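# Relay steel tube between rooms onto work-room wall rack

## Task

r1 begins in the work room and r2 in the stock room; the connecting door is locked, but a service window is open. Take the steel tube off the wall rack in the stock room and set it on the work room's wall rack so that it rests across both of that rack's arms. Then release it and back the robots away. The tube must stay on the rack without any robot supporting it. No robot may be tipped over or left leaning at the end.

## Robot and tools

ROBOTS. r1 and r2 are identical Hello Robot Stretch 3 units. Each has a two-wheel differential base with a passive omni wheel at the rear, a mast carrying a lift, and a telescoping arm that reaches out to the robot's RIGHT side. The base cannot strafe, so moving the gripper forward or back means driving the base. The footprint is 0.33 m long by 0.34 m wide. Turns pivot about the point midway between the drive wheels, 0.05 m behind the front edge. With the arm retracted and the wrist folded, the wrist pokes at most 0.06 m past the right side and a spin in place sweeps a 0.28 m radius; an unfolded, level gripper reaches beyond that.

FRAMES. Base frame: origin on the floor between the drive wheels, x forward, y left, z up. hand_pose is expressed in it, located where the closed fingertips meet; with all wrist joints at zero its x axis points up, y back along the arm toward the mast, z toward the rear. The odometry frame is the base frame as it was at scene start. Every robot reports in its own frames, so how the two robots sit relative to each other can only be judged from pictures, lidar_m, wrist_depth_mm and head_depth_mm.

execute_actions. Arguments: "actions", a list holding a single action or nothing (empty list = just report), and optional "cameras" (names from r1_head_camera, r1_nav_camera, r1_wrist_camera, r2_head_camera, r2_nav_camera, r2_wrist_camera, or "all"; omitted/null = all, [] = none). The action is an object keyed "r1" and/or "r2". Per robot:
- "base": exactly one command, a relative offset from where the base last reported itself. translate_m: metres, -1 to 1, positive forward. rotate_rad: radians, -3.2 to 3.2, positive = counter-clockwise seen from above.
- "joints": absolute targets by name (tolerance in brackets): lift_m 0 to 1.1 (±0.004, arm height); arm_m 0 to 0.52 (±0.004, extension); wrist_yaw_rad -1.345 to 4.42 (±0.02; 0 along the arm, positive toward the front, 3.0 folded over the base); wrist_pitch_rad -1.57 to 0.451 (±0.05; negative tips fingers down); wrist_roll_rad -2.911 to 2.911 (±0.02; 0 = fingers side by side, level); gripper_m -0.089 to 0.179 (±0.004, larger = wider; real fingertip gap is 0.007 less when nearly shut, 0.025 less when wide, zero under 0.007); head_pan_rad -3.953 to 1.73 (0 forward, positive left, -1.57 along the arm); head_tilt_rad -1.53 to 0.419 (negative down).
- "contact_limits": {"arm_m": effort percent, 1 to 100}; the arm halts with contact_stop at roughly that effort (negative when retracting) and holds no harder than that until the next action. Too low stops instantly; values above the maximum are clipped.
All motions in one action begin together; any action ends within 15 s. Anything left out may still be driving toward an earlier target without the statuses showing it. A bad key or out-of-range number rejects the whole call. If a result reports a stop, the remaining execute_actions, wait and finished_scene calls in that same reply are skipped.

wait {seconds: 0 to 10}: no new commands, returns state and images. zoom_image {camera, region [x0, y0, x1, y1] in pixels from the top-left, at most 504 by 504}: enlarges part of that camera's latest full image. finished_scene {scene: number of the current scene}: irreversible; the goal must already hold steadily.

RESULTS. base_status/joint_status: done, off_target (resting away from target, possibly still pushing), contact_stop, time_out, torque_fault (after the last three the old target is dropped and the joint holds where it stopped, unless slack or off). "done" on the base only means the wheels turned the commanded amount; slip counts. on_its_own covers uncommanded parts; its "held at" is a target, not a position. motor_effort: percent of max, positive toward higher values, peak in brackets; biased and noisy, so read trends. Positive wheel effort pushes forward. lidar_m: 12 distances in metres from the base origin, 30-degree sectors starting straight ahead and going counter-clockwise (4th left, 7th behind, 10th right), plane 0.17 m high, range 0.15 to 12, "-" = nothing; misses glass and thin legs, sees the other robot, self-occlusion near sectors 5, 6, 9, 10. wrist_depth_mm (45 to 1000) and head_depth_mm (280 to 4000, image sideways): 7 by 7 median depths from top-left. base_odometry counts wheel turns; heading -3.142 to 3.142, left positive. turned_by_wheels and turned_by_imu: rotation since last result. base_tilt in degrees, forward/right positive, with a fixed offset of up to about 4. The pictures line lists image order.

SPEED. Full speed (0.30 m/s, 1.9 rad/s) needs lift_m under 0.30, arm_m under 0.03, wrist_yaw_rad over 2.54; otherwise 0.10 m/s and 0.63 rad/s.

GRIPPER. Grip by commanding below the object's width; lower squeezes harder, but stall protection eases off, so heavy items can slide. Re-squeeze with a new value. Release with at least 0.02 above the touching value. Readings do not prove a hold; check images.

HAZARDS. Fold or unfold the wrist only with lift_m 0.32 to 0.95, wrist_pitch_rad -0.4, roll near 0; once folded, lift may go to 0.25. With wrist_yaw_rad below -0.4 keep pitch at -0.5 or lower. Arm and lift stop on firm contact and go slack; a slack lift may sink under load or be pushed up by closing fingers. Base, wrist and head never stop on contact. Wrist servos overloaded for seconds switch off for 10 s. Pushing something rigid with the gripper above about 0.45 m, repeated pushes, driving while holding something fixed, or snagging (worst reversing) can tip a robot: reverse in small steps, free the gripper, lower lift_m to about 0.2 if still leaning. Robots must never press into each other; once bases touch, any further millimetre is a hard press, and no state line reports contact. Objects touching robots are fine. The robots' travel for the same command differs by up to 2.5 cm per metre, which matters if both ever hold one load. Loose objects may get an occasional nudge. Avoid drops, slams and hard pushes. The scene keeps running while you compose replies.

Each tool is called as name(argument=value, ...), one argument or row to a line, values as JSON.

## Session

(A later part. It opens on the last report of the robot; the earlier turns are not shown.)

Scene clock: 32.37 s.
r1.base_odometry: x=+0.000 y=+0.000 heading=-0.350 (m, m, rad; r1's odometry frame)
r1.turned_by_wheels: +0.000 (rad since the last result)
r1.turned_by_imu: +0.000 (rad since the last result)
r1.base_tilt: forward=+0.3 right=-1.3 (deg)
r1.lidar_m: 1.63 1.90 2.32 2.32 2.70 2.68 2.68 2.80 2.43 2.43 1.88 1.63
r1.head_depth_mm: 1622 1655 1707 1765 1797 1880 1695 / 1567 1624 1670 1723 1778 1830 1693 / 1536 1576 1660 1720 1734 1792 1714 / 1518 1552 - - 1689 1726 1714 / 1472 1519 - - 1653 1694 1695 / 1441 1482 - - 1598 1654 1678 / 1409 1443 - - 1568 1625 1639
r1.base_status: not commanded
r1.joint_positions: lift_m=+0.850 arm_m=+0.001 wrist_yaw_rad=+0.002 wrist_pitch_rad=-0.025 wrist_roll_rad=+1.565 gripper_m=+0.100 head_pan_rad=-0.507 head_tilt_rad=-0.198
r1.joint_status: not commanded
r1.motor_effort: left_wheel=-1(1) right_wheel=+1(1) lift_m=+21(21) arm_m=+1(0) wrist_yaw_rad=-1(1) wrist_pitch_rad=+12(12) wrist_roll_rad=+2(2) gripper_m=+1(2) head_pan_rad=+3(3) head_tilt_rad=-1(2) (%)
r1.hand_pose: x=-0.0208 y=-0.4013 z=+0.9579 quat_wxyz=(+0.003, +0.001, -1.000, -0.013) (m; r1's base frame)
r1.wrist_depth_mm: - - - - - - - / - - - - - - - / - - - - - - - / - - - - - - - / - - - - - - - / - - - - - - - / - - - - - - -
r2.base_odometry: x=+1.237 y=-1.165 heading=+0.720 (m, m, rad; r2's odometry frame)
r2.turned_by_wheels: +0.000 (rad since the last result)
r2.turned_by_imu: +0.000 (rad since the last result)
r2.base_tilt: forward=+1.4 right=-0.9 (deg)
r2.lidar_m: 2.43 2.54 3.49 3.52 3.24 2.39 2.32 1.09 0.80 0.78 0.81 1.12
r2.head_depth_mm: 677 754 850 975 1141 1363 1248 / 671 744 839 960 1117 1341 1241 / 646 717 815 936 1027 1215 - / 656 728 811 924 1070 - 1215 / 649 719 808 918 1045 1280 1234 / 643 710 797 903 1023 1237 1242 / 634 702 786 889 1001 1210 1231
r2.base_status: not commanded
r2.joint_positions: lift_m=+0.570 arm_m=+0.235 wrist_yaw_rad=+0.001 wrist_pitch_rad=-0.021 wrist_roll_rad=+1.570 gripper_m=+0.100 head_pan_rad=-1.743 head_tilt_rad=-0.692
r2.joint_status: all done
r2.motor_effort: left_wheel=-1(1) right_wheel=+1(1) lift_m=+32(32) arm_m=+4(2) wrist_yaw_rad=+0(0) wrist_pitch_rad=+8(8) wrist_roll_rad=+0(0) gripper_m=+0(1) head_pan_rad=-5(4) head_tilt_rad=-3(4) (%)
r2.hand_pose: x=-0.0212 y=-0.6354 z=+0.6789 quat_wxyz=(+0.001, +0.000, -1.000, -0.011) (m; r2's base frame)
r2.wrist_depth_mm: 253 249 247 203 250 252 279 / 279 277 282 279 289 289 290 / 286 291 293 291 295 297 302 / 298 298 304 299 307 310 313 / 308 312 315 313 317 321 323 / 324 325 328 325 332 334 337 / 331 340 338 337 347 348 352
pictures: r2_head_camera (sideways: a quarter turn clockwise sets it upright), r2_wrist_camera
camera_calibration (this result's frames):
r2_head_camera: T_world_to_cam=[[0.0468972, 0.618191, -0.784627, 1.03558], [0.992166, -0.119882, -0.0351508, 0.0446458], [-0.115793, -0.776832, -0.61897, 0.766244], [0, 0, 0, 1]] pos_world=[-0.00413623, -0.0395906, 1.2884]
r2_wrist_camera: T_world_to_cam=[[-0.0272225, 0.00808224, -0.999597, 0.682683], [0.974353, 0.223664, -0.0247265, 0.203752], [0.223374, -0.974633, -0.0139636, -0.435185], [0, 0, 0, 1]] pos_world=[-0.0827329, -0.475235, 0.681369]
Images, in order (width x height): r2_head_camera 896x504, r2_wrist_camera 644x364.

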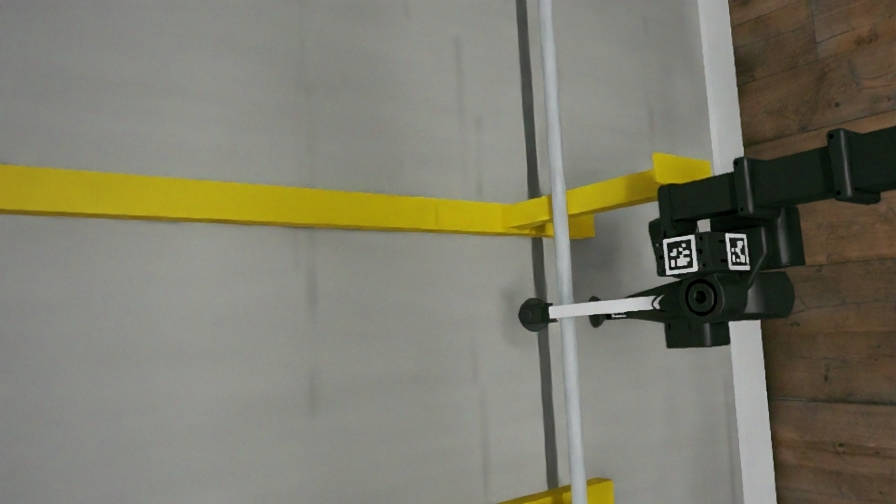

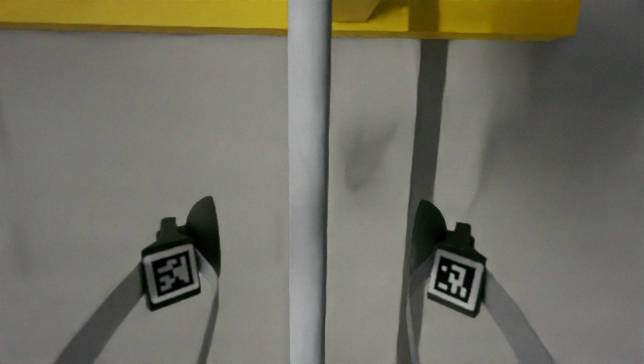

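execute_actions(
  actions=[
    {"r2":{"joints":{"gripper_m":-0.03,"lift_m":0.574}}},
  ],
  cameras=["r2_wrist_camera"],
)

execute_actions(
  actions=[
    {"r2":{"joints":{"lift_m":0.68,"head_pan_rad":-1.6}}},
  ],
  cameras=["r2_wrist_camera","r2_nav_camera"],
)

Scene clock: 34.30 s.
r1.base_odometry: x=+0.000 y=+0.000 heading=-0.350 (m, m, rad; r1's odometry frame)
r1.turned_by_wheels: +0.000 (rad since the last result)
r1.turned_by_imu: +0.001 (rad since the last result)
r1.base_tilt: forward=+0.2 right=-1.2 (deg)
r1.lidar_m: 1.63 1.90 2.32 2.32 2.70 2.67 2.68 2.80 2.44 2.43 1.88 1.63
r1.head_depth_mm: 1615 1645 1708 1775 1822 1887 1684 / 1565 1623 1672 1731 1772 1827 1711 / 1540 1574 1642 1710 1724 1779 1715 / 1503 1556 - - 1683 1730 1743 / 1468 1521 - - 1639 1684 1704 / 1434 1467 - - 1605 1651 1684 / 1415 1459 - - 1574 1613 1656
r1.base_status: not commanded
r1.joint_positions: lift_m=+0.850 arm_m=+0.001 wrist_yaw_rad=+0.002 wrist_pitch_rad=-0.025 wrist_roll_rad=+1.565 gripper_m=+0.100 head_pan_rad=-0.507 head_tilt_rad=-0.198
r1.joint_status: not commanded
r1.motor_effort: left_wheel=-1(1) right_wheel=+1(1) lift_m=+21(21) arm_m=+0(0) wrist_yaw_rad=-2(1) wrist_pitch_rad=+12(12) wrist_roll_rad=+2(2) gripper_m=+1(1) head_pan_rad=+3(3) head_tilt_rad=-1(2) (%)
r1.hand_pose: x=-0.0208 y=-0.4013 z=+0.9579 quat_wxyz=(+0.003, +0.001, -1.000, -0.013) (m; r1's base frame)
r1.wrist_depth_mm: - - - - - - - / - - - - - - - / - - - - - - - / - - - - - - - / - - - - - - - / - - - - - - - / - - - - - - -
r2.base_odometry: x=+1.237 y=-1.165 heading=+0.720 (m, m, rad; r2's odometry frame)
r2.turned_by_wheels: +0.000 (rad since the last result)
r2.turned_by_imu: +0.000 (rad since the last result)
r2.base_tilt: forward=+1.3 right=-0.9 (deg)
r2.lidar_m: 2.43 2.54 3.48 3.51 3.24 2.39 2.32 1.09 0.80 0.78 0.81 1.12
r2.head_depth_mm: 675 754 851 972 1139 1363 1250 / 669 746 840 960 1120 1343 1246 / 645 718 814 939 1022 1214 - / 656 729 812 927 1070 - 1222 / 650 718 805 916 1034 1281 1237 / 642 712 796 905 1021 1236 1237 / 635 704 788 891 1002 1207 1231
r2.base_status: not commanded
r2.joint_positions: lift_m=+0.574 arm_m=+0.235 wrist_yaw_rad=+0.001 wrist_pitch_rad=-0.021 wrist_roll_rad=+1.570 gripper_m=-0.029 head_pan_rad=-1.743 head_tilt_rad=-0.692
r2.joint_status: all done
r2.motor_effort: left_wheel=+0(1) right_wheel=+1(1) lift_m=+32(33) arm_m=+3(4) wrist_yaw_rad=-1(0) wrist_pitch_rad=+8(8) wrist_roll_rad=+0(0) gripper_m=-18(94) head_pan_rad=-4(5) head_tilt_rad=-4(3) (%)
r2.hand_pose: x=-0.0212 y=-0.6355 z=+0.6829 quat_wxyz=(+0.001, +0.000, -1.000, -0.011) (m; r2's base frame)
r2.wrist_depth_mm: 256 247 245 226 251 250 278 / 279 278 283 281 286 288 289 / 289 288 292 289 293 300 301 / 298 302 302 299 305 310 310 / 310 310 311 149 320 324 325 / 322 322 329 242 335 332 336 / 336 333 339 340 345 349 356
pictures: r2_wrist_camera
camera_calibration (this result's frames):
r2_wrist_camera: T_world_to_cam=[[-0.0272158, 0.00808209, -0.999597, 0.686677], [0.974352, 0.223667, -0.02472, 0.203862], [0.223377, -0.974632, -0.0139621, -0.435193], [0, 0, 0, 1]] pos_world=[-0.0827326, -0.4753, 0.685363]
Images, in order (width x height): r2_wrist_camera 644x364.

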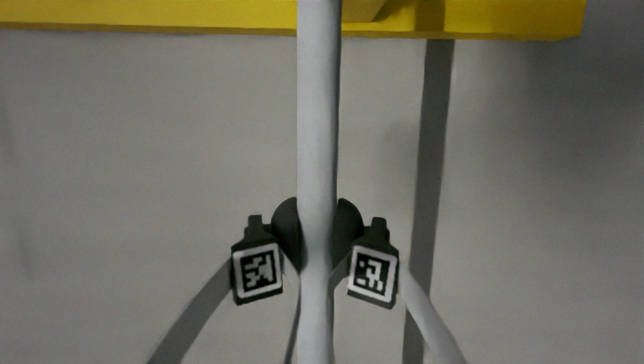

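Scene clock: 36.10 s.
r1.base_odometry: x=+0.000 y=+0.000 heading=-0.350 (m, m, rad; r1's odometry frame)
r1.turned_by_wheels: +0.000 (rad since the last result)
r1.turned_by_imu: +0.000 (rad since the last result)
r1.base_tilt: forward=+0.3 right=-1.2 (deg)
r1.lidar_m: 1.63 1.90 2.32 2.32 2.71 2.67 2.68 2.80 2.43 2.44 1.88 1.63
r1.head_depth_mm: 1618 1652 1694 1768 1829 1877 1693 / 1574 1626 1673 1724 1765 1813 1688 / 1537 1579 1644 1691 1733 1780 1718 / 1510 1546 - - 1690 1736 1748 / 1466 1519 - - 1629 1692 1697 / 1441 1485 - - 1591 1657 1674 / 1404 1445 - - 1568 1604 1646
r1.base_status: not commanded
r1.joint_positions: lift_m=+0.850 arm_m=+0.001 wrist_yaw_rad=+0.002 wrist_pitch_rad=-0.025 wrist_roll_rad=+1.565 gripper_m=+0.100 head_pan_rad=-0.507 head_tilt_rad=-0.198
r1.joint_status: not commanded
r1.motor_effort: left_wheel=-1(1) right_wheel=+1(0) lift_m=+21(21) arm_m=+1(0) wrist_yaw_rad=-1(1) wrist_pitch_rad=+12(12) wrist_roll_rad=+2(2) gripper_m=+1(1) head_pan_rad=+3(3) head_tilt_rad=-2(1) (%)
r1.hand_pose: x=-0.0208 y=-0.4013 z=+0.9579 quat_wxyz=(+0.003, +0.001, -1.000, -0.013) (m; r1's base frame)
r1.wrist_depth_mm: - - - - - - - / - - - - - - - / - - - - - - - / - - - - - - - / - - - - - - - / - - - - - - - / - - - - - - -
r2.base_odometry: x=+1.237 y=-1.165 heading=+0.720 (m, m, rad; r2's odometry frame)
r2.turned_by_wheels: +0.000 (rad since the last result)
r2.turned_by_imu: +0.000 (rad since the last result)
r2.base_tilt: forward=+1.3 right=-0.9 (deg)
r2.lidar_m: 2.43 2.53 3.48 3.52 3.25 2.39 2.32 1.09 0.80 0.78 0.81 1.12
r2.head_depth_mm: 639 714 802 914 1057 1252 1252 / 638 699 789 898 1025 - 1216 / 650 721 805 917 1020 - 1245 / 651 721 808 919 1041 1321 1240 / 652 724 812 923 1070 1275 1240 / 652 726 812 926 1054 1283 1237 / 648 715 797 897 1007 1285 1236
r2.base_status: not commanded
r2.joint_positions: lift_m=+0.680 arm_m=+0.235 wrist_yaw_rad=+0.001 wrist_pitch_rad=-0.087 wrist_roll_rad=+1.581 gripper_m=-0.029 head_pan_rad=-1.607 head_tilt_rad=-0.692
r2.joint_status: all done
r2.on_its_own: wrist_pitch_rad is at rest, and its effort (+33) is outside its rest range (-20 to +32)
r2.motor_effort: left_wheel=-1(0) right_wheel=+1(1) lift_m=+38(41) arm_m=+3(3) wrist_yaw_rad=-1(1) wrist_pitch_rad=+33(35) wrist_roll_rad=-6(7) gripper_m=-22(22) head_pan_rad=+4(23) head_tilt_rad=-4(4) (%)
r2.hand_pose: x=-0.0212 y=-0.6330 z=+0.7718 quat_wxyz=(-0.005, +0.000, -0.999, -0.044) (m; r2's base frame)
r2.wrist_depth_mm: 244 243 247 136 259 264 271 / 269 272 281 280 295 301 308 / 276 284 290 293 302 316 321 / 285 292 299 301 317 326 332 / 297 303 310 150 332 339 350 / 307 315 321 242 346 356 362 / 322 326 338 339 357 371 381
pictures: r2_nav_camera (sideways: a quarter turn counterclockwise sets it upright), r2_wrist_camera
camera_calibration (this result's frames):
r2_nav_camera: T_world_to_cam=[[0.0306412, -0.688853, 0.724253, -0.90389], [-0.997339, 0.0268859, 0.0677665, -0.0263118], [-0.0661533, -0.724403, -0.686196, 0.847718], [0, 0, 0, 1]] pos_world=[0.0575339, -0.00785059, 1.23813]
r2_wrist_camera: T_world_to_cam=[[-0.0156855, 0.0739864, -0.997136, 0.815647], [0.97463, 0.22382, 0.00127579, 0.185538], [0.223274, -0.971818, -0.0756201, -0.382134], [0, 0, 0, 1]] pos_world=[-0.082717, -0.473239, 0.784177]
Images, in order (width x height): r2_nav_camera 672x504, r2_wrist_camera 644x364.

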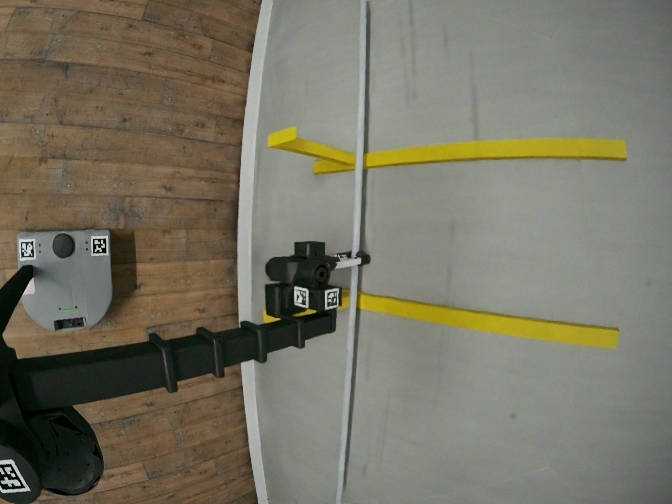

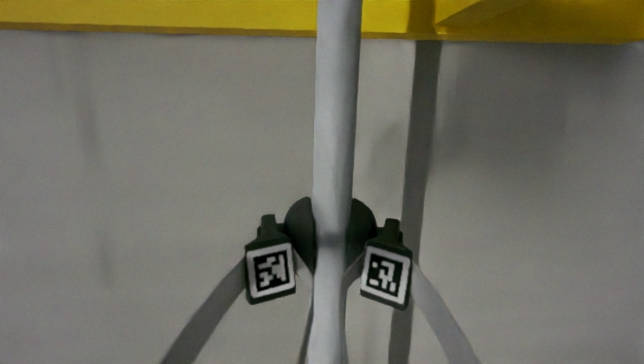

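execute_actions(
  actions=[
    {"r2":{"joints":{"lift_m":0.95,"arm_m":0,"gripper_m":-0.045}}},
  ],
  cameras=[],
)

execute_actions(
  actions=[
    {"r2":{"base":{"rotate_rad":-0.35}}},
  ],
  cameras=[],
)

execute_actions(
  actions=[
    {"r1":{"base":{"rotate_rad":0.25}},"r2":{"base":{"translate_m":-0.85}}},
  ],
  cameras=["r2_nav_camera"],
)

execute_actions(
  actions=[
    {"r2":{"base":{"rotate_rad":1.66},"joints":{"head_pan_rad":-0.3,"head_tilt_rad":-0.3}}},
  ],
  cameras=[],
)

execute_actions(
  actions=[
    {"r1":{"base":{"translate_m":1}},"r2":{"base":{"translate_m":1}}},
  ],
  cameras=["r2_nav_camera"],
)

execute_actions(
  actions=[
    {"r1":{"base":{"rotate_rad":-0.5}},"r2":{"base":{"translate_m":0.9}}},
  ],
  cameras=[],
)

execute_actions(
  actions=[
    {"r2":{"base":{"rotate_rad":0.25}}},
  ],
  cameras=["r2_nav_camera","r1_nav_camera"],
)

Scene clock: 39.87 s.
r1.base_odometry: x=+0.000 y=+0.000 heading=-0.350 (m, m, rad; r1's odometry frame)
r1.turned_by_wheels: +0.000 (rad since the last result)
r1.turned_by_imu: +0.001 (rad since the last result)
r1.base_tilt: forward=+0.3 right=-1.2 (deg)
r1.lidar_m: 1.63 1.90 2.32 2.32 2.71 2.68 2.68 2.80 2.43 2.44 1.88 1.63
r1.head_depth_mm: 1613 1653 1703 1762 1810 1892 1696 / 1563 1628 1665 1726 1754 1808 1708 / 1544 1576 1638 1694 1735 1786 1712 / 1503 1552 - - 1684 1739 1728 / 1468 1517 - - 1638 1686 1715 / 1425 1482 - - 1604 1651 1699 / 1410 1444 - - 1585 1611 1643
r1.base_status: not commanded
r1.joint_positions: lift_m=+0.850 arm_m=+0.001 wrist_yaw_rad=+0.002 wrist_pitch_rad=-0.025 wrist_roll_rad=+1.565 gripper_m=+0.100 head_pan_rad=-0.507 head_tilt_rad=-0.198
r1.joint_status: not commanded
r1.motor_effort: left_wheel=-1(1) right_wheel=+0(1) lift_m=+21(21) arm_m=+1(0) wrist_yaw_rad=-1(1) wrist_pitch_rad=+12(12) wrist_roll_rad=+2(2) gripper_m=+1(1) head_pan_rad=+3(2) head_tilt_rad=-1(1) (%)
r1.hand_pose: x=-0.0208 y=-0.4013 z=+0.9579 quat_wxyz=(+0.003, +0.001, -1.000, -0.013) (m; r1's base frame)
r1.wrist_depth_mm: - - - - - - - / - - - - - - - / - - - - - - - / - - - - - - - / - - - - - - - / - - - - - - - / - - - - - - -
r2.base_odometry: x=+1.237 y=-1.165 heading=+0.720 (m, m, rad; r2's odometry frame)
r2.turned_by_wheels: +0.000 (rad since the last result)
r2.turned_by_imu: +0.000 (rad since the last result)
r2.base_tilt: forward=+1.3 right=-0.9 (deg)
r2.lidar_m: 2.44 2.54 3.49 3.52 3.23 2.40 2.32 1.09 0.81 0.78 0.81 1.12
r2.head_depth_mm: 639 717 802 881 - - - / 638 700 792 863 995 - - / 649 719 808 883 1005 - - / 651 720 809 888 1022 - - / 653 724 813 906 1048 1314 1237 / 652 725 814 908 1057 1284 1240 / 648 714 797 876 1007 1295 1229
r2.base_status: not commanded
r2.joint_positions: lift_m=+0.950 arm_m=+0.000 wrist_yaw_rad=+0.000 wrist_pitch_rad=-0.087 wrist_roll_rad=+1.581 gripper_m=-0.038 head_pan_rad=-1.607 head_tilt_rad=-0.692
r2.joint_status: gripper_m off_target (ended at -0.038, target -0.045); the others done
r2.on_its_own: gripper_m is held at -0.039, not at your -0.045, by its stall guard, which is not easing now; wrist_pitch_rad is at rest, and its effort (+33) is outside its rest range (-20 to +32)
r2.motor_effort: left_wheel=-1(1) right_wheel=+1(1) lift_m=+38(40) arm_m=-2(1) wrist_yaw_rad=+0(1) wrist_pitch_rad=+33(33) wrist_roll_rad=-6(6) gripper_m=-25(86) head_pan_rad=+4(4) head_tilt_rad=-3(3) (%)
r2.hand_pose: x=-0.0213 y=-0.3984 z=+1.0418 quat_wxyz=(-0.005, +0.000, -0.999, -0.044) (m; r2's base frame)
r2.wrist_depth_mm: 456 466 473 462 497 512 523 / 469 487 495 474 523 526 542 / 489 502 508 519 543 551 565 / 508 517 532 537 554 578 592 / 531 538 548 150 582 597 618 / 538 559 553 361 597 593 631 / 565 581 599 603 625 642 657
pictures: none
No camera images: the call's "cameras" was empty. Leave "cameras" out to get every camera's image.

Scene clock: 41.40 s.
r1.base_odometry: x=+0.000 y=+0.000 heading=-0.350 (m, m, rad; r1's odometry frame)
r1.turned_by_wheels: +0.000 (rad since the last result)
r1.turned_by_imu: +0.000 (rad since the last result)
r1.base_tilt: forward=+0.2 right=-1.2 (deg)
r1.lidar_m: 1.63 1.90 2.32 2.32 2.70 2.68 2.67 2.80 2.44 2.43 1.87 1.63
r1.head_depth_mm: 1619 1661 1703 1753 1799 1888 1700 / 1567 1626 1671 1722 1786 1829 1710 / 1526 1580 1647 1690 1734 1791 1709 / 1494 1547 - - 1667 1735 1737 / 1473 1518 - - 1628 1696 1718 / 1431 1478 - - 1603 1666 1676 / 1409 1443 - - 1556 1611 1639
r1.base_status: not commanded
r1.joint_positions: lift_m=+0.850 arm_m=+0.001 wrist_yaw_rad=+0.002 wrist_pitch_rad=-0.025 wrist_roll_rad=+1.565 gripper_m=+0.100 head_pan_rad=-0.507 head_tilt_rad=-0.198
r1.joint_status: not commanded
r1.motor_effort: left_wheel=-1(1) right_wheel=+1(1) lift_m=+21(21) arm_m=+0(1) wrist_yaw_rad=-2(1) wrist_pitch_rad=+12(12) wrist_roll_rad=+2(2) gripper_m=+1(1) head_pan_rad=+2(3) head_tilt_rad=-2(1) (%)
r1.hand_pose: x=-0.0208 y=-0.4013 z=+0.9579 quat_wxyz=(+0.003, +0.001, -1.000, -0.013) (m; r1's base frame)
r1.wrist_depth_mm: - - - - - - - / - - - - - - - / - - - - - - - / - - - - - - - / - - - - - - - / - - - - - - - / - - - - - - -
r2.base_odometry: x=+1.237 y=-1.165 heading=+0.370 (m, m, rad; r2's odometry frame)
r2.turned_by_wheels: -0.350 (rad since the last result)
r2.turned_by_imu: -0.348 (rad since the last result)
r2.base_tilt: forward=+1.3 right=-0.9 (deg)
r2.lidar_m: 1.39 2.43 2.71 3.53 3.51 2.81 2.33 1.79 0.94 0.78 0.78 0.86
r2.head_depth_mm: 760 852 975 1085 - - - / 735 825 935 1052 1211 - - / 711 796 895 988 1162 - - / 690 765 860 943 1084 - - / 662 730 814 903 1037 1296 1239 / 639 708 792 885 1033 1211 1242 / 630 693 768 864 987 1151 1234
r2.base_status: done
r2.joint_positions: lift_m=+0.950 arm_m=+0.000 wrist_yaw_rad=-0.004 wrist_pitch_rad=-0.087 wrist_roll_rad=+1.581 gripper_m=-0.038 head_pan_rad=-1.607 head_tilt_rad=-0.692
r2.joint_status: not commanded
r2.on_its_own: gripper_m is held at -0.039, not at your -0.045, by its stall guard, which is not easing now; wrist_pitch_rad is at rest, and its effort (+33) is outside its rest range (-20 to +32)
r2.motor_effort: left_wheel=+2(7) right_wheel=-1(5) lift_m=+38(38) arm_m=-2(2) wrist_yaw_rad=+3(3) wrist_pitch_rad=+33(32) wrist_roll_rad=-6(6) gripper_m=-24(25) head_pan_rad=+4(4) head_tilt_rad=-3(2) (%)
r2.hand_pose: x=-0.0225 y=-0.3984 z=+1.0418 quat_wxyz=(-0.005, -0.002, -0.999, -0.044) (m; r2's base frame)
r2.wrist_depth_mm: 570 583 593 127 632 654 660 / 561 573 584 133 618 625 637 / 546 556 570 576 605 608 635 / 543 556 566 569 593 609 620 / 524 521 526 149 574 575 482 / 517 540 542 164 575 584 596 / 513 518 537 536 568 576 595
pictures: none
No camera images: the call's "cameras" was empty. Leave "cameras" out to get every camera's image.

Scene clock: 50.97 s.
r1.base_odometry: x=+0.000 y=+0.000 heading=-0.100 (m, m, rad; r1's odometry frame)
r1.turned_by_wheels: +0.250 (rad since the last result)
r1.turned_by_imu: +0.250 (rad since the last result)
r1.base_tilt: forward=+0.3 right=-1.2 (deg)
r1.lidar_m: 1.69 2.28 2.31 2.40 2.78 2.67 2.78 2.53 2.43 2.32 1.70 1.63
r1.head_depth_mm: 1447 1493 - 1784 1638 1683 1688 / 1466 1488 - - 1634 1693 1705 / 1459 1501 - - 1646 1712 1716 / 1462 1502 - - 1658 1713 1721 / 1469 1516 - - 1679 1715 1750 / 1484 1533 1570 1617 1682 1725 1742 / 1492 1534 1578 1623 1678 1719 1745
r1.base_status: done
r1.joint_positions: lift_m=+0.850 arm_m=+0.001 wrist_yaw_rad=+0.001 wrist_pitch_rad=-0.024 wrist_roll_rad=+1.565 gripper_m=+0.100 head_pan_rad=-0.507 head_tilt_rad=-0.198
r1.joint_status: not commanded
r1.motor_effort: left_wheel=-1(6) right_wheel=+0(4) lift_m=+21(21) arm_m=+0(1) wrist_yaw_rad=-1(1) wrist_pitch_rad=+12(12) wrist_roll_rad=+2(2) gripper_m=+1(1) head_pan_rad=+2(2) head_tilt_rad=-1(1) (%)
r1.hand_pose: x=-0.0211 y=-0.4013 z=+0.9580 quat_wxyz=(+0.003, +0.001, -1.000, -0.013) (m; r1's base frame)
r1.wrist_depth_mm: - - - - - - - / - - - - - - - / - - - - - - - / - - - - - - - / - - - - - - - / - - - - - - - / - - - - - - -
r2.base_odometry: x=+0.444 y=-1.473 heading=+0.370 (m, m, rad; r2's odometry frame)
r2.turned_by_wheels: +0.000 (rad since the last result)
r2.turned_by_imu: -0.006 (rad since the last result)
r2.base_tilt: forward=+1.3 right=-0.9 (deg)
r2.lidar_m: 1.88 3.23 3.58 3.26 3.23 1.85 1.53 1.52 1.28 1.06 1.06 1.18
r2.head_depth_mm: 1056 1187 1363 1523 - - - / 1022 1144 1296 1432 1684 - - / 987 1103 1243 1360 1619 - - / 955 1059 1192 1309 1510 - - / 925 1025 1147 1275 1477 1413 1237 / 893 991 1102 1202 1428 1446 1235 / 871 957 1062 1155 1362 1441 1236
r2.base_status: done
r2.joint_positions: lift_m=+0.950 arm_m=+0.000 wrist_yaw_rad=-0.001 wrist_pitch_rad=-0.087 wrist_roll_rad=+1.581 gripper_m=-0.038 head_pan_rad=-1.607 head_tilt_rad=-0.692
r2.joint_status: not commanded
r2.on_its_own: gripper_m is held at -0.039, not at your -0.045, by its stall guard, which is not easing now; wrist_pitch_rad is at rest, and its effort (+33) is outside its rest range (-20 to +32)
r2.motor_effort: left_wheel=+2(3) right_wheel=-1(6) lift_m=+38(38) arm_m=-2(3) wrist_yaw_rad=+0(3) wrist_pitch_rad=+33(33) wrist_roll_rad=-6(6) gripper_m=-24(25) head_pan_rad=+4(4) head_tilt_rad=-3(5) (%)
r2.hand_pose: x=-0.0215 y=-0.3984 z=+1.0418 quat_wxyz=(-0.005, -0.001, -0.999, -0.044) (m; r2's base frame)
r2.wrist_depth_mm: 832 850 861 135 918 933 950 / 802 850 871 857 886 926 918 / 808 814 840 845 876 907 904 / 783 806 833 851 858 884 926 / 778 788 811 150 856 875 882 / 763 794 796 161 854 861 884 / 749 766 797 779 833 864 869
pictures: r2_nav_camera (sideways: a quarter turn counterclockwise sets it upright)
camera_calibration (this result's frames):
r2_nav_camera: T_world_to_cam=[[0.0308162, -0.688906, 0.724195, -0.903815], [-0.997346, 0.0266237, 0.0677657, -0.0263107], [-0.065965, -0.724361, -0.686257, 0.847797], [0, 0, 0, 1]] pos_world=[0.0575362, -0.00783197, 1.23813]
Images, in order (width x height): r2_nav_camera 672x504.

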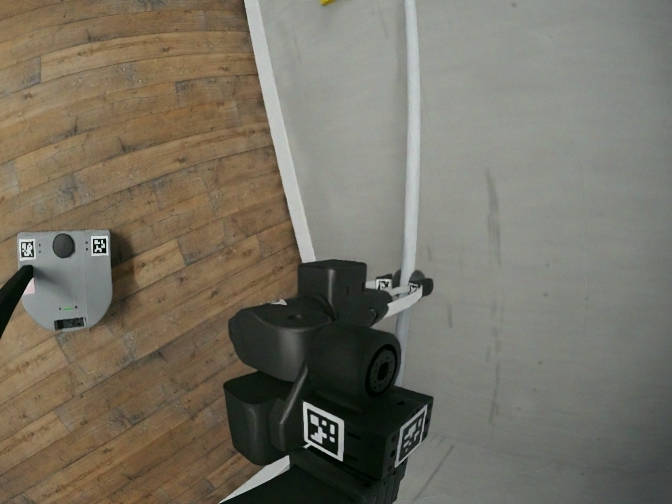

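Scene clock: 54.57 s.
r1.base_odometry: x=+0.000 y=+0.000 heading=-0.100 (m, m, rad; r1's odometry frame)
r1.turned_by_wheels: +0.000 (rad since the last result)
r1.turned_by_imu: +0.001 (rad since the last result)
r1.base_tilt: forward=+0.2 right=-1.2 (deg)
r1.lidar_m: 1.69 2.28 2.32 2.40 2.78 2.68 2.77 2.52 2.43 2.32 1.69 1.63
r1.head_depth_mm: 1438 1489 - 1788 1635 1697 1684 / 1443 1504 - - 1625 1704 1715 / 1457 1494 - - 1661 1704 1700 / 1468 1493 - - 1669 1718 1741 / 1485 1508 - - 1664 1721 1734 / 1477 1503 1587 1620 1672 1728 1755 / 1489 1544 1574 1636 1676 1746 1758
r1.base_status: not commanded
r1.joint_positions: lift_m=+0.850 arm_m=+0.001 wrist_yaw_rad=+0.001 wrist_pitch_rad=-0.024 wrist_roll_rad=+1.565 gripper_m=+0.100 head_pan_rad=-0.507 head_tilt_rad=-0.198
r1.joint_status: not commanded
r1.motor_effort: left_wheel=-1(1) right_wheel=+1(1) lift_m=+21(21) arm_m=+1(0) wrist_yaw_rad=+0(1) wrist_pitch_rad=+12(12) wrist_roll_rad=+2(2) gripper_m=+1(1) head_pan_rad=+2(3) head_tilt_rad=-2(1) (%)
r1.hand_pose: x=-0.0211 y=-0.4013 z=+0.9580 quat_wxyz=(+0.003, +0.001, -1.000, -0.013) (m; r1's base frame)
r1.wrist_depth_mm: - - - - - - - / - - - - - - - / - - - - - - - / - - - - - - - / - - - - - - - / - - - - - - - / - - - - - - -
r2.base_odometry: x=+0.444 y=-1.473 heading=+2.030 (m, m, rad; r2's odometry frame)
r2.turned_by_wheels: +1.660 (rad since the last result)
r2.turned_by_imu: +1.654 (rad since the last result)
r2.base_tilt: forward=+1.3 right=-0.9 (deg)
r2.lidar_m: 3.23 2.98 1.75 1.51 1.52 1.22 1.06 1.06 1.23 2.17 3.23 3.72
r2.head_depth_mm: 3762 - - - 3169 2194 1678 / 3787 3987 - - 2959 2181 1678 / 3552 3764 3992 - 3070 2194 1663 / 3406 3553 3725 3917 3056 2162 1653 / 3216 3353 3521 3707 3035 2157 1661 / 3038 3404 - 3456 3018 2134 1639 / 2885 - - 3287 3002 2120 1631
r2.base_status: done
r2.joint_positions: lift_m=+0.950 arm_m=+0.000 wrist_yaw_rad=+0.005 wrist_pitch_rad=-0.087 wrist_roll_rad=+1.581 gripper_m=-0.038 head_pan_rad=-0.307 head_tilt_rad=-0.310
r2.joint_status: all done
r2.on_its_own: gripper_m is held at -0.039, not at your -0.045, by its stall guard, which is not easing now
r2.motor_effort: left_wheel=-1(4) right_wheel=+1(4) lift_m=+38(38) arm_m=-2(3) wrist_yaw_rad=-3(3) wrist_pitch_rad=+32(32) wrist_roll_rad=-6(5) gripper_m=-25(25) head_pan_rad=+4(58) head_tilt_rad=+4(26) (%)
r2.hand_pose: x=-0.0202 y=-0.3984 z=+1.0418 quat_wxyz=(-0.005, +0.002, -0.999, -0.044) (m; r2's base frame)
r2.wrist_depth_mm: - - - - - - - / - - - - - - - / - - - - - - - / - - - - - - - / - - - 153 - - - / - - - 157 - - - / - - - - - - -
pictures: none
No camera images: the call's "cameras" was empty. Leave "cameras" out to get every camera's image.

Scene clock: 65.93 s.
r1.base_odometry: x=+0.995 y=-0.100 heading=-0.100 (m, m, rad; r1's odometry frame)
r1.turned_by_wheels: +0.000 (rad since the last result)
r1.turned_by_imu: +0.005 (rad since the last result)
r1.base_tilt: forward=+0.3 right=-1.2 (deg)
r1.lidar_m: 0.80 1.06 1.82 1.89 2.58 3.52 3.68 3.00 2.93 1.09 0.79 0.77
r1.head_depth_mm: 899 - - - 3327 701 786 / 709 3345 - - 942 761 795 / 658 677 701 723 745 770 794 / 665 684 704 725 751 774 805 / 665 689 709 729 758 777 808 / 672 688 712 736 760 782 814 / 673 696 713 739 763 785 821
r1.base_status: done
r1.joint_positions: lift_m=+0.850 arm_m=+0.001 wrist_yaw_rad=+0.001 wrist_pitch_rad=-0.024 wrist_roll_rad=+1.565 gripper_m=+0.100 head_pan_rad=-0.507 head_tilt_rad=-0.198
r1.joint_status: not commanded
r1.motor_effort: left_wheel=-1(2) right_wheel=+1(3) lift_m=+21(21) arm_m=+0(0) wrist_yaw_rad=-1(1) wrist_pitch_rad=+12(12) wrist_roll_rad=+2(2) gripper_m=+1(1) head_pan_rad=+3(3) head_tilt_rad=-2(1) (%)
r1.hand_pose: x=-0.0211 y=-0.4013 z=+0.9580 quat_wxyz=(+0.003, +0.001, -1.000, -0.013) (m; r1's base frame)
r1.wrist_depth_mm: - - - - - - - / - - - - - - - / - - - - - - - / - - - - - - - / 995 - - - - - - / 937 - - - 878 871 878 / 846 - - - 766 735 772
r2.base_odometry: x=+0.001 y=-0.576 heading=+2.030 (m, m, rad; r2's odometry frame)
r2.turned_by_wheels: +0.000 (rad since the last result)
r2.turned_by_imu: +0.007 (rad since the last result)
r2.base_tilt: forward=+1.3 right=-0.9 (deg)
r2.lidar_m: 2.28 2.28 2.02 1.76 1.76 2.07 2.03 2.03 2.37 2.98 2.99 2.62
r2.head_depth_mm: 2780 2938 3111 3317 2974 2203 1689 / 2619 2753 2934 3112 2948 2178 1678 / 2474 2603 2763 2901 2956 2172 1669 / 2361 2466 2621 2729 2812 2173 1664 / 2083 2379 2526 2570 2681 2155 1647 / 1975 - 3511 2427 2540 2138 1640 / 1858 - - 2286 2404 2126 1635
r2.base_status: done
r2.joint_positions: lift_m=+0.950 arm_m=+0.000 wrist_yaw_rad=+0.001 wrist_pitch_rad=-0.087 wrist_roll_rad=+1.581 gripper_m=-0.038 head_pan_rad=-0.307 head_tilt_rad=-0.310
r2.joint_status: not commanded
r2.on_its_own: gripper_m is held at -0.039, not at your -0.045, by its stall guard, which is not easing now; wrist_pitch_rad is at rest, and its effort (+33) is outside its rest range (-20 to +32)
r2.motor_effort: left_wheel=-2(3) right_wheel=+1(5) lift_m=+38(38) arm_m=-2(2) wrist_yaw_rad=-1(3) wrist_pitch_rad=+33(33) wrist_roll_rad=-6(6) gripper_m=-25(24) head_pan_rad=+4(4) head_tilt_rad=+5(4) (%)
r2.hand_pose: x=-0.0212 y=-0.3984 z=+1.0418 quat_wxyz=(-0.005, +0.000, -0.999, -0.044) (m; r2's base frame)
r2.wrist_depth_mm: - - - - - - - / - - - - - - - / - - - - - - - / - - - - - - - / - - - 154 - - - / - - - 158 - - - / - - - - - - -
pictures: r2_nav_camera (sideways: a quarter turn counterclockwise sets it upright)
camera_calibration (this result's frames):
r2_nav_camera: T_world_to_cam=[[0.3678, -0.0581884, 0.928082, -1.17172], [-0.317204, -0.94603, 0.0663946, -0.0287082], [0.874131, -0.318811, -0.366408, 0.425918], [0, 0, 0, 1]] pos_world=[0.0495461, 0.0404479, 1.24542]
Images, in order (width x height): r2_nav_camera 672x504.

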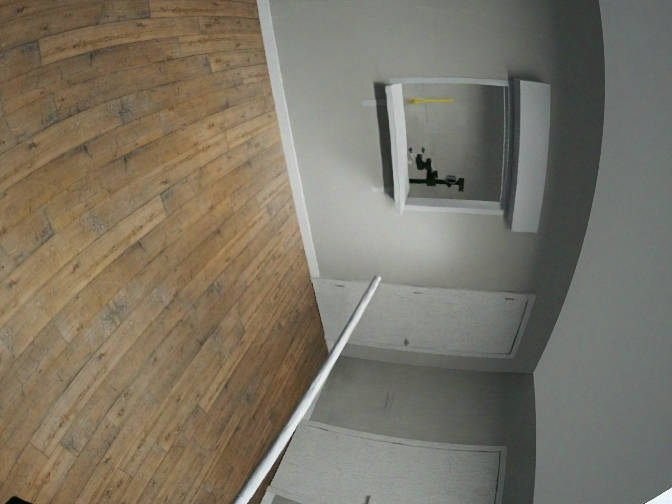

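Scene clock: 76.23 s.
r1.base_odometry: x=+0.995 y=-0.100 heading=-0.600 (m, m, rad; r1's odometry frame)
r1.turned_by_wheels: -0.500 (rad since the last result)
r1.turned_by_imu: -0.491 (rad since the last result)
r1.base_tilt: forward=+0.3 right=-1.3 (deg)
r1.lidar_m: 0.77 0.80 1.09 1.82 1.90 2.65 3.51 3.69 3.00 2.76 1.06 0.79
r1.head_depth_mm: 896 3717 3767 3948 1084 1022 1075 / 847 - - - 1102 790 1006 / 801 - - - 1114 751 933 / 784 - - - 1136 718 879 / 773 3813 - - 3777 724 824 / 766 3725 - - 3835 743 776 / 712 3066 671 688 704 723 739
r1.base_status: done
r1.joint_positions: lift_m=+0.850 arm_m=+0.001 wrist_yaw_rad=+0.001 wrist_pitch_rad=-0.024 wrist_roll_rad=+1.565 gripper_m=+0.100 head_pan_rad=-0.507 head_tilt_rad=-0.198
r1.joint_status: not commanded
r1.motor_effort: left_wheel=+2(5) right_wheel=-2(7) lift_m=+21(21) arm_m=+0(0) wrist_yaw_rad=-1(1) wrist_pitch_rad=+12(12) wrist_roll_rad=+2(2) gripper_m=+1(1) head_pan_rad=+2(3) head_tilt_rad=+0(1) (%)
r1.hand_pose: x=-0.0211 y=-0.4013 z=+0.9580 quat_wxyz=(+0.003, +0.000, -1.000, -0.013) (m; r1's base frame)
r1.wrist_depth_mm: - - - - - - - / - - - - - - - / - - - - - - - / - - - - - - - / - - - - - - - / - - - - - - - / - - - - - - -
r2.base_odometry: x=-0.398 y=+0.231 heading=+2.030 (m, m, rad; r2's odometry frame)
r2.turned_by_wheels: +0.000 (rad since the last result)
r2.turned_by_imu: +0.006 (rad since the last result)
r2.base_tilt: forward=+1.3 right=-0.9 (deg)
r2.lidar_m: 1.41 1.41 1.66 1.98 1.98 2.33 2.90 2.90 3.16 2.76 2.68 1.61
r2.head_depth_mm: 1702 1800 1909 2028 2130 2197 1676 / 1592 1679 1774 1888 1982 2076 1688 / 1390 1580 1659 1748 1877 1951 1679 / 1405 1578 1626 1668 1748 1831 1662 / 1335 - - 1591 1631 1720 1646 / 1299 - - 1535 1543 1613 1641 / 1312 - - 1509 1460 1523 1570
r2.base_status: done
r2.joint_positions: lift_m=+0.950 arm_m=+0.000 wrist_yaw_rad=+0.000 wrist_pitch_rad=-0.087 wrist_roll_rad=+1.581 gripper_m=-0.038 head_pan_rad=-0.307 head_tilt_rad=-0.310
r2.joint_status: not commanded
r2.on_its_own: gripper_m is held at -0.039, not at your -0.045, by its stall guard, which is not easing now; wrist_pitch_rad is at rest, and its effort (+33) is outside its rest range (-20 to +32)
r2.motor_effort: left_wheel=-1(2) right_wheel=+1(4) lift_m=+38(38) arm_m=-3(3) wrist_yaw_rad=+0(0) wrist_pitch_rad=+33(33) wrist_roll_rad=-6(5) gripper_m=-25(25) head_pan_rad=+3(4) head_tilt_rad=+5(4) (%)
r2.hand_pose: x=-0.0213 y=-0.3984 z=+1.0418 quat_wxyz=(-0.005, +0.000, -0.999, -0.044) (m; r2's base frame)
r2.wrist_depth_mm: - - - - - - - / - - - - - - - / - - - - - - - / - - - - - - - / - - - 154 - - - / - - - 160 - - - / - - - - - - -
pictures: none
No camera images: the call's "cameras" was empty. Leave "cameras" out to get every camera's image.

Scene clock: 77.57 s.
r1.base_odometry: x=+0.995 y=-0.100 heading=-0.600 (m, m, rad; r1's odometry frame)
r1.turned_by_wheels: +0.000 (rad since the last result)
r1.turned_by_imu: +0.000 (rad since the last result)
r1.base_tilt: forward=+0.3 right=-1.2 (deg)
r1.lidar_m: 0.77 0.80 1.09 1.82 1.90 2.65 3.52 3.68 3.02 2.75 1.06 0.79
r1.head_depth_mm: 892 3661 3848 3881 1081 1025 1079 / 847 - - - 1103 792 1008 / 800 - - - 1116 754 935 / 784 - - - 1131 717 881 / 774 3831 - - 3758 727 821 / 765 3785 - - 3910 743 776 / 715 3086 671 686 699 723 745
r1.base_status: not commanded
r1.joint_positions: lift_m=+0.850 arm_m=+0.001 wrist_yaw_rad=+0.001 wrist_pitch_rad=-0.024 wrist_roll_rad=+1.565 gripper_m=+0.100 head_pan_rad=-0.507 head_tilt_rad=-0.198
r1.joint_status: not commanded
r1.motor_effort: left_wheel=+1(1) right_wheel=-2(2) lift_m=+21(21) arm_m=-1(0) wrist_yaw_rad=-1(1) wrist_pitch_rad=+12(12) wrist_roll_rad=+2(2) gripper_m=+1(2) head_pan_rad=+3(3) head_tilt_rad=-1(1) (%)
r1.hand_pose: x=-0.0211 y=-0.4013 z=+0.9580 quat_wxyz=(+0.003, +0.000, -1.000, -0.013) (m; r1's base frame)
r1.wrist_depth_mm: - - - - - - - / - - - - - - - / - - - - - - - / - - - - - - - / - - - - - - - / - - - - - - - / - - - - - - -
r2.base_odometry: x=-0.398 y=+0.231 heading=+2.280 (m, m, rad; r2's odometry frame)
r2.turned_by_wheels: +0.250 (rad since the last result)
r2.turned_by_imu: +0.249 (rad since the last result)
r2.base_tilt: forward=+1.4 right=-0.9 (deg)
r2.lidar_m: 1.41 1.47 2.02 1.98 2.06 2.85 2.90 3.01 2.87 2.75 1.98 1.46
r2.head_depth_mm: 1341 1481 1545 1604 1703 1827 1686 / 1343 - - 1643 1650 1753 1677 / 1307 - - 1609 1607 1703 1667 / 1277 - - 1578 1558 1646 1662 / 1280 - - 1551 1518 1585 1644 / 1296 - - 1530 1463 1542 1591 / 3158 - - 1382 1435 1498 1544
r2.base_status: done
r2.joint_positions: lift_m=+0.950 arm_m=+0.000 wrist_yaw_rad=+0.003 wrist_pitch_rad=-0.087 wrist_roll_rad=+1.581 gripper_m=-0.038 head_pan_rad=-0.307 head_tilt_rad=-0.310
r2.joint_status: not commanded
r2.on_its_own: gripper_m is held at -0.039, not at your -0.045, by its stall guard, which is not easing now; wrist_pitch_rad is at rest, and its effort (+33) is outside its rest range (-20 to +32)
r2.motor_effort: left_wheel=+0(6) right_wheel=+1(5) lift_m=+38(38) arm_m=-2(3) wrist_yaw_rad=-2(3) wrist_pitch_rad=+33(33) wrist_roll_rad=-6(6) gripper_m=-24(25) head_pan_rad=+4(4) head_tilt_rad=+4(5) (%)
r2.hand_pose: x=-0.0207 y=-0.3984 z=+1.0418 quat_wxyz=(-0.005, +0.001, -0.999, -0.044) (m; r2's base frame)
r2.wrist_depth_mm: - - - - - - - / - - - - - - - / - - - - - - - / - - - - - - - / - - - 156 - - - / - - - 157 - - - / - - - - - - -
pictures: r1_nav_camera (sideways: a quarter turn counterclockwise sets it upright), r2_nav_camera (sideways: a quarter turn counterclockwise sets it upright)
camera_calibration (this result's frames):
r1_nav_camera: T_world_to_cam=[[0.186703, -0.0830047, 0.978904, -1.23025], [-0.446445, -0.894763, 0.00927897, 0.0397776], [0.875116, -0.438759, -0.204112, 0.218905], [0, 0, 0, 1]] pos_world=[0.055884, 0.029521, 1.24861]
r2_nav_camera: T_world_to_cam=[[0.367765, -0.0581682, 0.928098, -1.17174], [-0.317184, -0.946037, 0.0663939, -0.0287074], [0.874153, -0.318795, -0.36637, 0.425868], [0, 0, 0, 1]] pos_world=[0.0495474, 0.0404482, 1.24542]
Images, in order (width x height): r1_nav_camera 672x504, r2_nav_camera 672x504.

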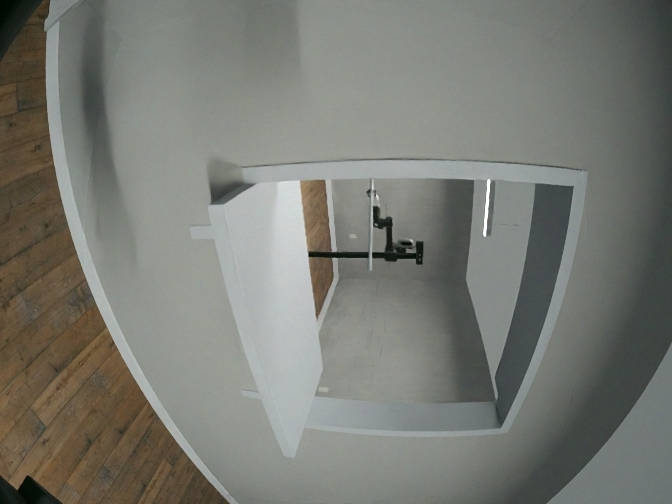

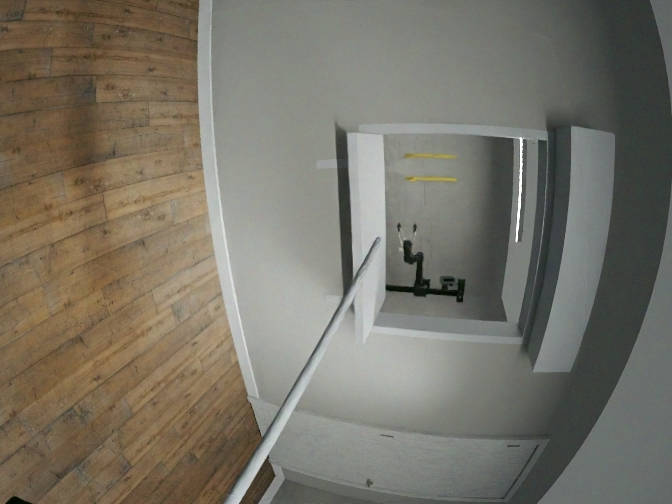

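execute_actions(
  actions=[
    {"r1":{"base":{"translate_m":0.4},"joints":{"lift_m":0.93,"head_pan_rad":-1.0,"head_tilt_rad":-0.5}},"r2":{"base":{"translate_m":1.0},"joints":{"lift_m":0.98,"head_pan_rad":-0.8,"head_tilt_rad":-0.6}}},
  ],
  cameras=["r2_nav_camera","r1_nav_camera","r1_wrist_camera"],
)

Scene clock: 89.30 s.
r1.base_odometry: x=+1.325 y=-0.326 heading=-0.600 (m, m, rad; r1's odometry frame)
r1.turned_by_wheels: +0.000 (rad since the last result)
r1.turned_by_imu: +0.004 (rad since the last result)
r1.base_tilt: forward=+0.3 right=-1.2 (deg)
r1.lidar_m: 0.37 0.39 0.54 1.49 1.89 2.64 3.92 4.08 3.02 1.32 0.51 0.38
r1.head_depth_mm: 888 978 1076 857 1562 1545 1284 / 917 994 1066 871 614 1256 1260 / 2845 3057 3315 878 620 492 1063 / 3058 3291 3631 900 627 482 412 / 3175 1310 3889 907 635 486 394 / 3523 3830 - 3087 641 489 396 / 3788 - - 3161 647 494 399
r1.base_status: done
r1.joint_positions: lift_m=+0.930 arm_m=+0.001 wrist_yaw_rad=+0.001 wrist_pitch_rad=-0.023 wrist_roll_rad=+1.565 gripper_m=+0.100 head_pan_rad=-0.993 head_tilt_rad=-0.494
r1.joint_status: all done
r1.motor_effort: left_wheel=+1(6) right_wheel=-2(3) lift_m=+21(24) arm_m=+0(1) wrist_yaw_rad=-1(1) wrist_pitch_rad=+12(12) wrist_roll_rad=+2(2) gripper_m=+2(1) head_pan_rad=-3(28) head_tilt_rad=-3(25) (%)
r1.hand_pose: x=-0.0211 y=-0.4013 z=+1.0383 quat_wxyz=(+0.003, +0.000, -1.000, -0.012) (m; r1's base frame)
r1.wrist_depth_mm: - - - - - - - / - - - - - - - / - - - - - - - / - - - - - - - / - - - - - - - / 974 973 - - 665 - - / 802 890 892 928 607 746 749
r2.base_odometry: x=-1.049 y=+0.990 heading=+2.280 (m, m, rad; r2's odometry frame)
r2.turned_by_wheels: +0.000 (rad since the last result)
r2.turned_by_imu: +0.007 (rad since the last result)
r2.base_tilt: forward=+1.3 right=-0.9 (deg)
r2.lidar_m: 0.41 0.43 0.59 1.73 2.05 2.85 3.87 3.89 2.87 1.49 0.57 0.42
r2.head_depth_mm: 2756 880 929 763 619 1383 1318 / 3017 3239 3411 757 575 1108 1264 / 1211 1405 1422 691 572 501 1124 / 3666 1206 3778 688 571 459 930 / - - 3700 745 567 458 416 / - - 3735 742 566 456 390 / - - 3438 738 562 455 381
r2.base_status: done
r2.joint_positions: lift_m=+0.980 arm_m=+0.000 wrist_yaw_rad=+0.000 wrist_pitch_rad=-0.089 wrist_roll_rad=+1.581 gripper_m=-0.038 head_pan_rad=-0.793 head_tilt_rad=-0.593
r2.joint_status: all done
r2.on_its_own: gripper_m is held at -0.039, not at your -0.045, by its stall guard, which is not easing now; wrist_pitch_rad is at rest, and its effort (+33) is outside its rest range (-20 to +32)
r2.motor_effort: left_wheel=-1(2) right_wheel=+1(5) lift_m=+38(40) arm_m=-2(2) wrist_yaw_rad=+0(2) wrist_pitch_rad=+33(34) wrist_roll_rad=-6(6) gripper_m=-25(25) head_pan_rad=-5(39) head_tilt_rad=-4(22) (%)
r2.hand_pose: x=-0.0214 y=-0.3983 z=+1.0714 quat_wxyz=(-0.005, +0.000, -0.999, -0.045) (m; r2's base frame)
r2.wrist_depth_mm: - - - - - - - / - - - - - - - / - - - - - - - / - - - - - - - / - - - 157 - - - / 894 875 882 157 902 892 910 / 703 683 683 691 514 710 708
pictures: r1_nav_camera (sideways: a quarter turn counterclockwise sets it upright), r1_wrist_camera, r2_nav_camera (sideways: a quarter turn counterclockwise sets it upright)
camera_calibration (this result's frames):
r1_nav_camera: T_world_to_cam=[[0.277484, -0.392332, 0.876971, -1.09774], [-0.812203, -0.583362, -0.00398939, 0.0592837], [0.513157, -0.711171, -0.480527, 0.580841], [0, 0, 0, 1]] pos_world=[0.054694, 0.0169811, 1.24204]
r1_wrist_camera: T_world_to_cam=[[0.000860222, -0.0255557, -0.999673, 1.0305], [0.990664, 0.136302, -0.00263196, 0.116293], [0.136324, -0.990338, 0.0254344, -0.26171], [0, 0, 0, 1]] pos_world=[-0.0804162, -0.248697, 1.03712]
r2_nav_camera: T_world_to_cam=[[0.469435, -0.397154, 0.788606, -0.990444], [-0.708816, -0.702073, 0.0683639, -0.0288582], [0.526508, -0.591069, -0.611087, 0.746402], [0, 0, 0, 1]] pos_world=[0.0515072, 0.0275561, 1.23916]
Images, in order (width x height): r1_nav_camera 672x504, r1_wrist_camera 644x364, r2_nav_camera 672x504.

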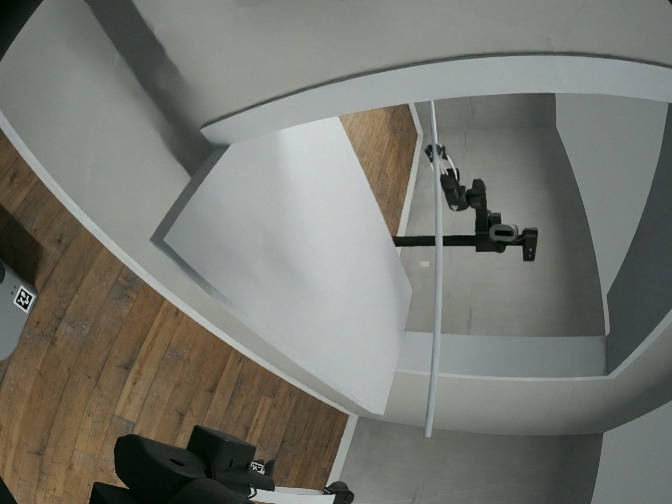

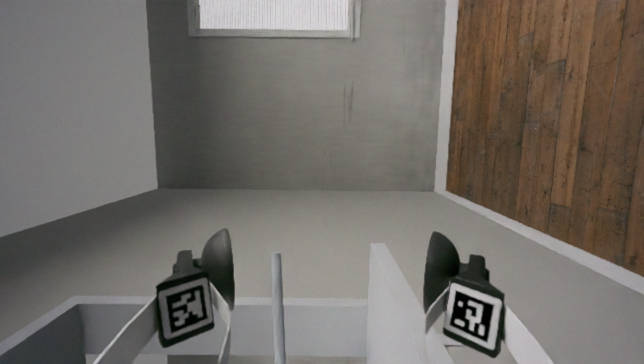

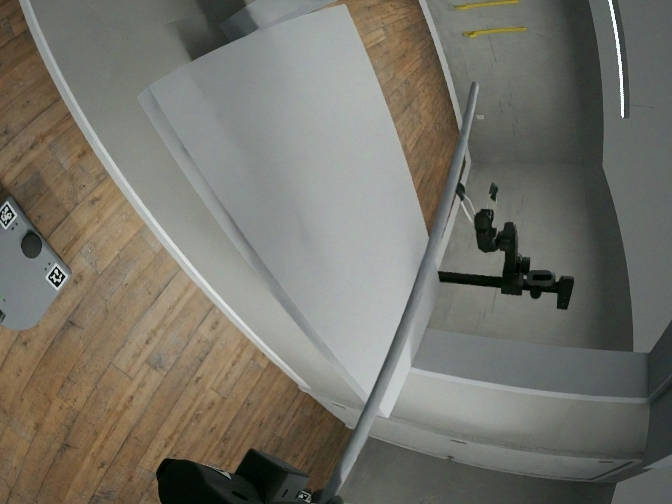

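execute_actions(
  actions=[
    {"r1":{"base":{"translate_m":0.08},"joints":{"lift_m":0.9,"head_pan_rad":-1.4}},"r2":{"base":{"translate_m":0.16},"joints":{"lift_m":0.93,"wrist_yaw_rad":-0.08}}},
  ],
  cameras=["r2_nav_camera","r1_head_camera","r1_wrist_camera","r2_wrist_camera"],
)

Scene clock: 93.27 s.
r1.base_odometry: x=+1.391 y=-0.371 heading=-0.600 (m, m, rad; r1's odometry frame)
r1.turned_by_wheels: +0.000 (rad since the last result)
r1.turned_by_imu: +0.001 (rad since the last result)
r1.base_tilt: forward=+0.3 right=-1.3 (deg)
r1.lidar_m: 0.29 0.30 0.42 1.15 1.90 2.64 3.99 4.06 3.03 1.02 0.40 0.30
r1.head_depth_mm: 2389 2618 2782 2856 2040 1582 - / 2424 2635 2822 2745 2064 1590 - / 2081 2217 2382 950 1995 1619 1335 / 1128 1162 1215 845 627 528 1252 / 896 964 1062 858 632 486 394 / 2608 2869 3143 877 641 489 397 / 2637 2902 3167 882 647 493 398
r1.base_status: done
r1.joint_positions: lift_m=+0.900 arm_m=+0.001 wrist_yaw_rad=+0.001 wrist_pitch_rad=-0.023 wrist_roll_rad=+1.565 gripper_m=+0.100 head_pan_rad=-1.393 head_tilt_rad=-0.494
r1.joint_status: all done
r1.motor_effort: left_wheel=+1(4) right_wheel=-2(2) lift_m=+18(21) arm_m=+1(0) wrist_yaw_rad=-1(1) wrist_pitch_rad=+11(11) wrist_roll_rad=+2(2) gripper_m=+1(0) head_pan_rad=-3(23) head_tilt_rad=-4(3) (%)
r1.hand_pose: x=-0.0211 y=-0.4013 z=+1.0085 quat_wxyz=(+0.003, +0.000, -1.000, -0.012) (m; r1's base frame)
r1.wrist_depth_mm: - - - - - - - / - - - - - - - / - - - - - - - / - - - - - - - / - - - - - - - / 850 875 844 852 465 848 828 / 819 - - 858 378 590 634
r2.base_odometry: x=-1.153 y=+1.111 heading=+2.280 (m, m, rad; r2's odometry frame)
r2.turned_by_wheels: +0.000 (rad since the last result)
r2.turned_by_imu: +0.001 (rad since the last result)
r2.base_tilt: forward=+1.4 right=-0.9 (deg)
r2.lidar_m: 0.25 0.26 0.36 1.05 2.04 2.84 4.04 3.90 2.86 0.90 0.35 0.26
r2.head_depth_mm: 974 2856 3145 761 539 463 387 / 3027 1176 3364 756 555 462 386 / 3347 3366 3306 752 573 461 385 / 3714 3963 3742 689 569 459 384 / - - 3709 712 567 458 383 / - - 3705 2536 565 456 382 / - - 3418 2524 564 454 381
r2.base_status: done
r2.joint_positions: lift_m=+0.930 arm_m=+0.000 wrist_yaw_rad=-0.080 wrist_pitch_rad=-0.089 wrist_roll_rad=+1.581 gripper_m=-0.038 head_pan_rad=-0.793 head_tilt_rad=-0.593
r2.joint_status: all done
r2.on_its_own: gripper_m is held at -0.039, not at your -0.045, by its stall guard, which is not easing now; wrist_pitch_rad is at rest, and its effort (+33) is outside its rest range (-20 to +32)
r2.motor_effort: left_wheel=-1(5) right_wheel=+1(5) lift_m=+32(34) arm_m=-2(2) wrist_yaw_rad=+0(6) wrist_pitch_rad=+33(34) wrist_roll_rad=-6(6) gripper_m=-25(25) head_pan_rad=-5(4) head_tilt_rad=-3(3) (%)
r2.hand_pose: x=-0.0416 y=-0.3974 z=+1.0214 quat_wxyz=(-0.007, -0.040, -0.998, -0.045) (m; r2's base frame)
r2.wrist_depth_mm: - - - - - - - / - - - - - - - / - - - - - - - / - - - - - - - / - - - 159 - - - / 714 708 717 159 442 710 726 / 607 619 636 559 353 515 549
pictures: r1_head_camera (sideways: a quarter turn clockwise sets it upright), r1_wrist_camera, r2_nav_camera (sideways: a quarter turn counterclockwise sets it upright), r2_wrist_camera
camera_calibration (this result's frames):
r1_head_camera: T_world_to_cam=[[-0.0165181, 0.42602, -0.904563, 1.20009], [0.979216, 0.189797, 0.0715068, -0.0976661], [0.202146, -0.884581, -0.4203, 0.498509], [0, 0, 0, 1]] pos_world=[0.0146875, -0.0517518, 1.30206]
r1_wrist_camera: T_world_to_cam=[[0.00088832, -0.0256955, -0.999669, 1.00072], [0.990664, 0.136301, -0.00262316, 0.116206], [0.136323, -0.990334, 0.0255767, -0.2611], [0, 0, 0, 1]] pos_world=[-0.0804161, -0.248702, 1.00737]
r2_nav_camera: T_world_to_cam=[[0.4695, -0.397223, 0.788533, -0.990349], [-0.708813, -0.702076, 0.0683635, -0.0288578], [0.526454, -0.591019, -0.611182, 0.746526], [0, 0, 0, 1]] pos_world=[0.051502, 0.0275613, 1.23916]
r2_wrist_camera: T_world_to_cam=[[-0.00959501, 0.0776311, -0.996936, 1.04831], [0.98948, 0.144658, 0.00174123, 0.121031], [0.14435, -0.986432, -0.0782024, -0.136249], [0, 0, 0, 1]] pos_world=[-0.090032, -0.23329, 1.03423]
Images, in order (width x height): r1_head_camera 896x504, r1_wrist_camera 644x364, r2_nav_camera 672x504, r2_wrist_camera 644x364.

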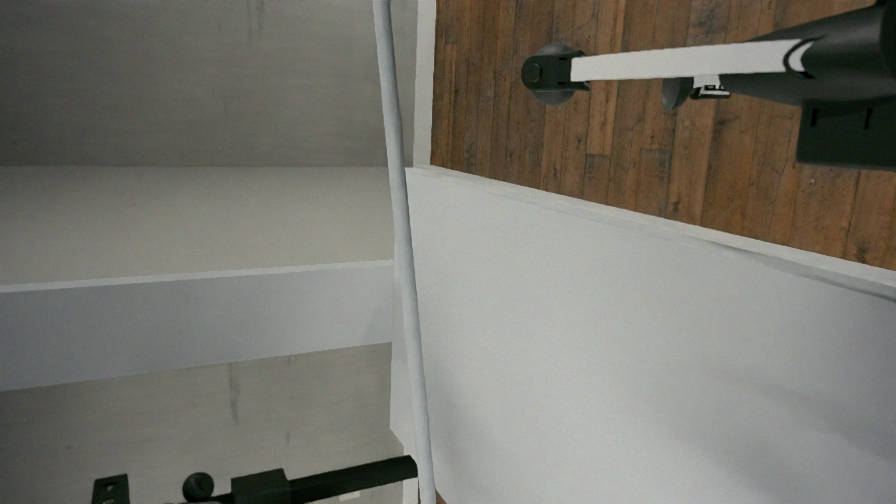

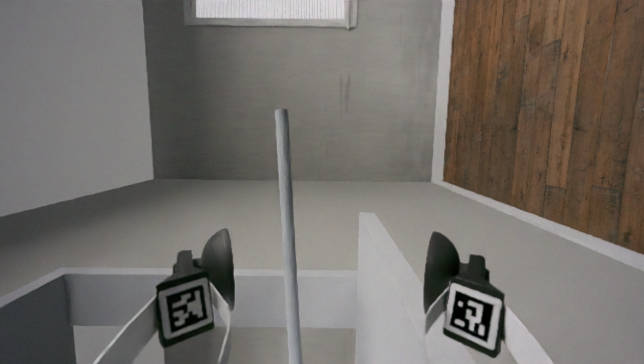

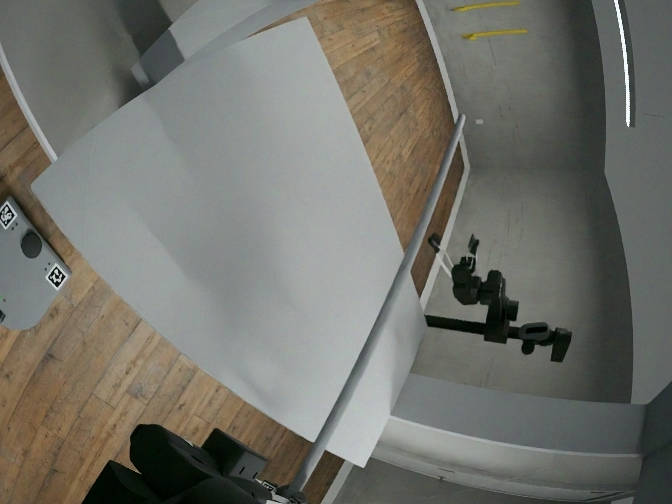

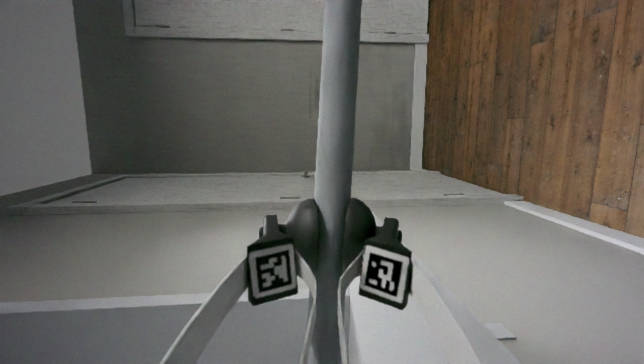

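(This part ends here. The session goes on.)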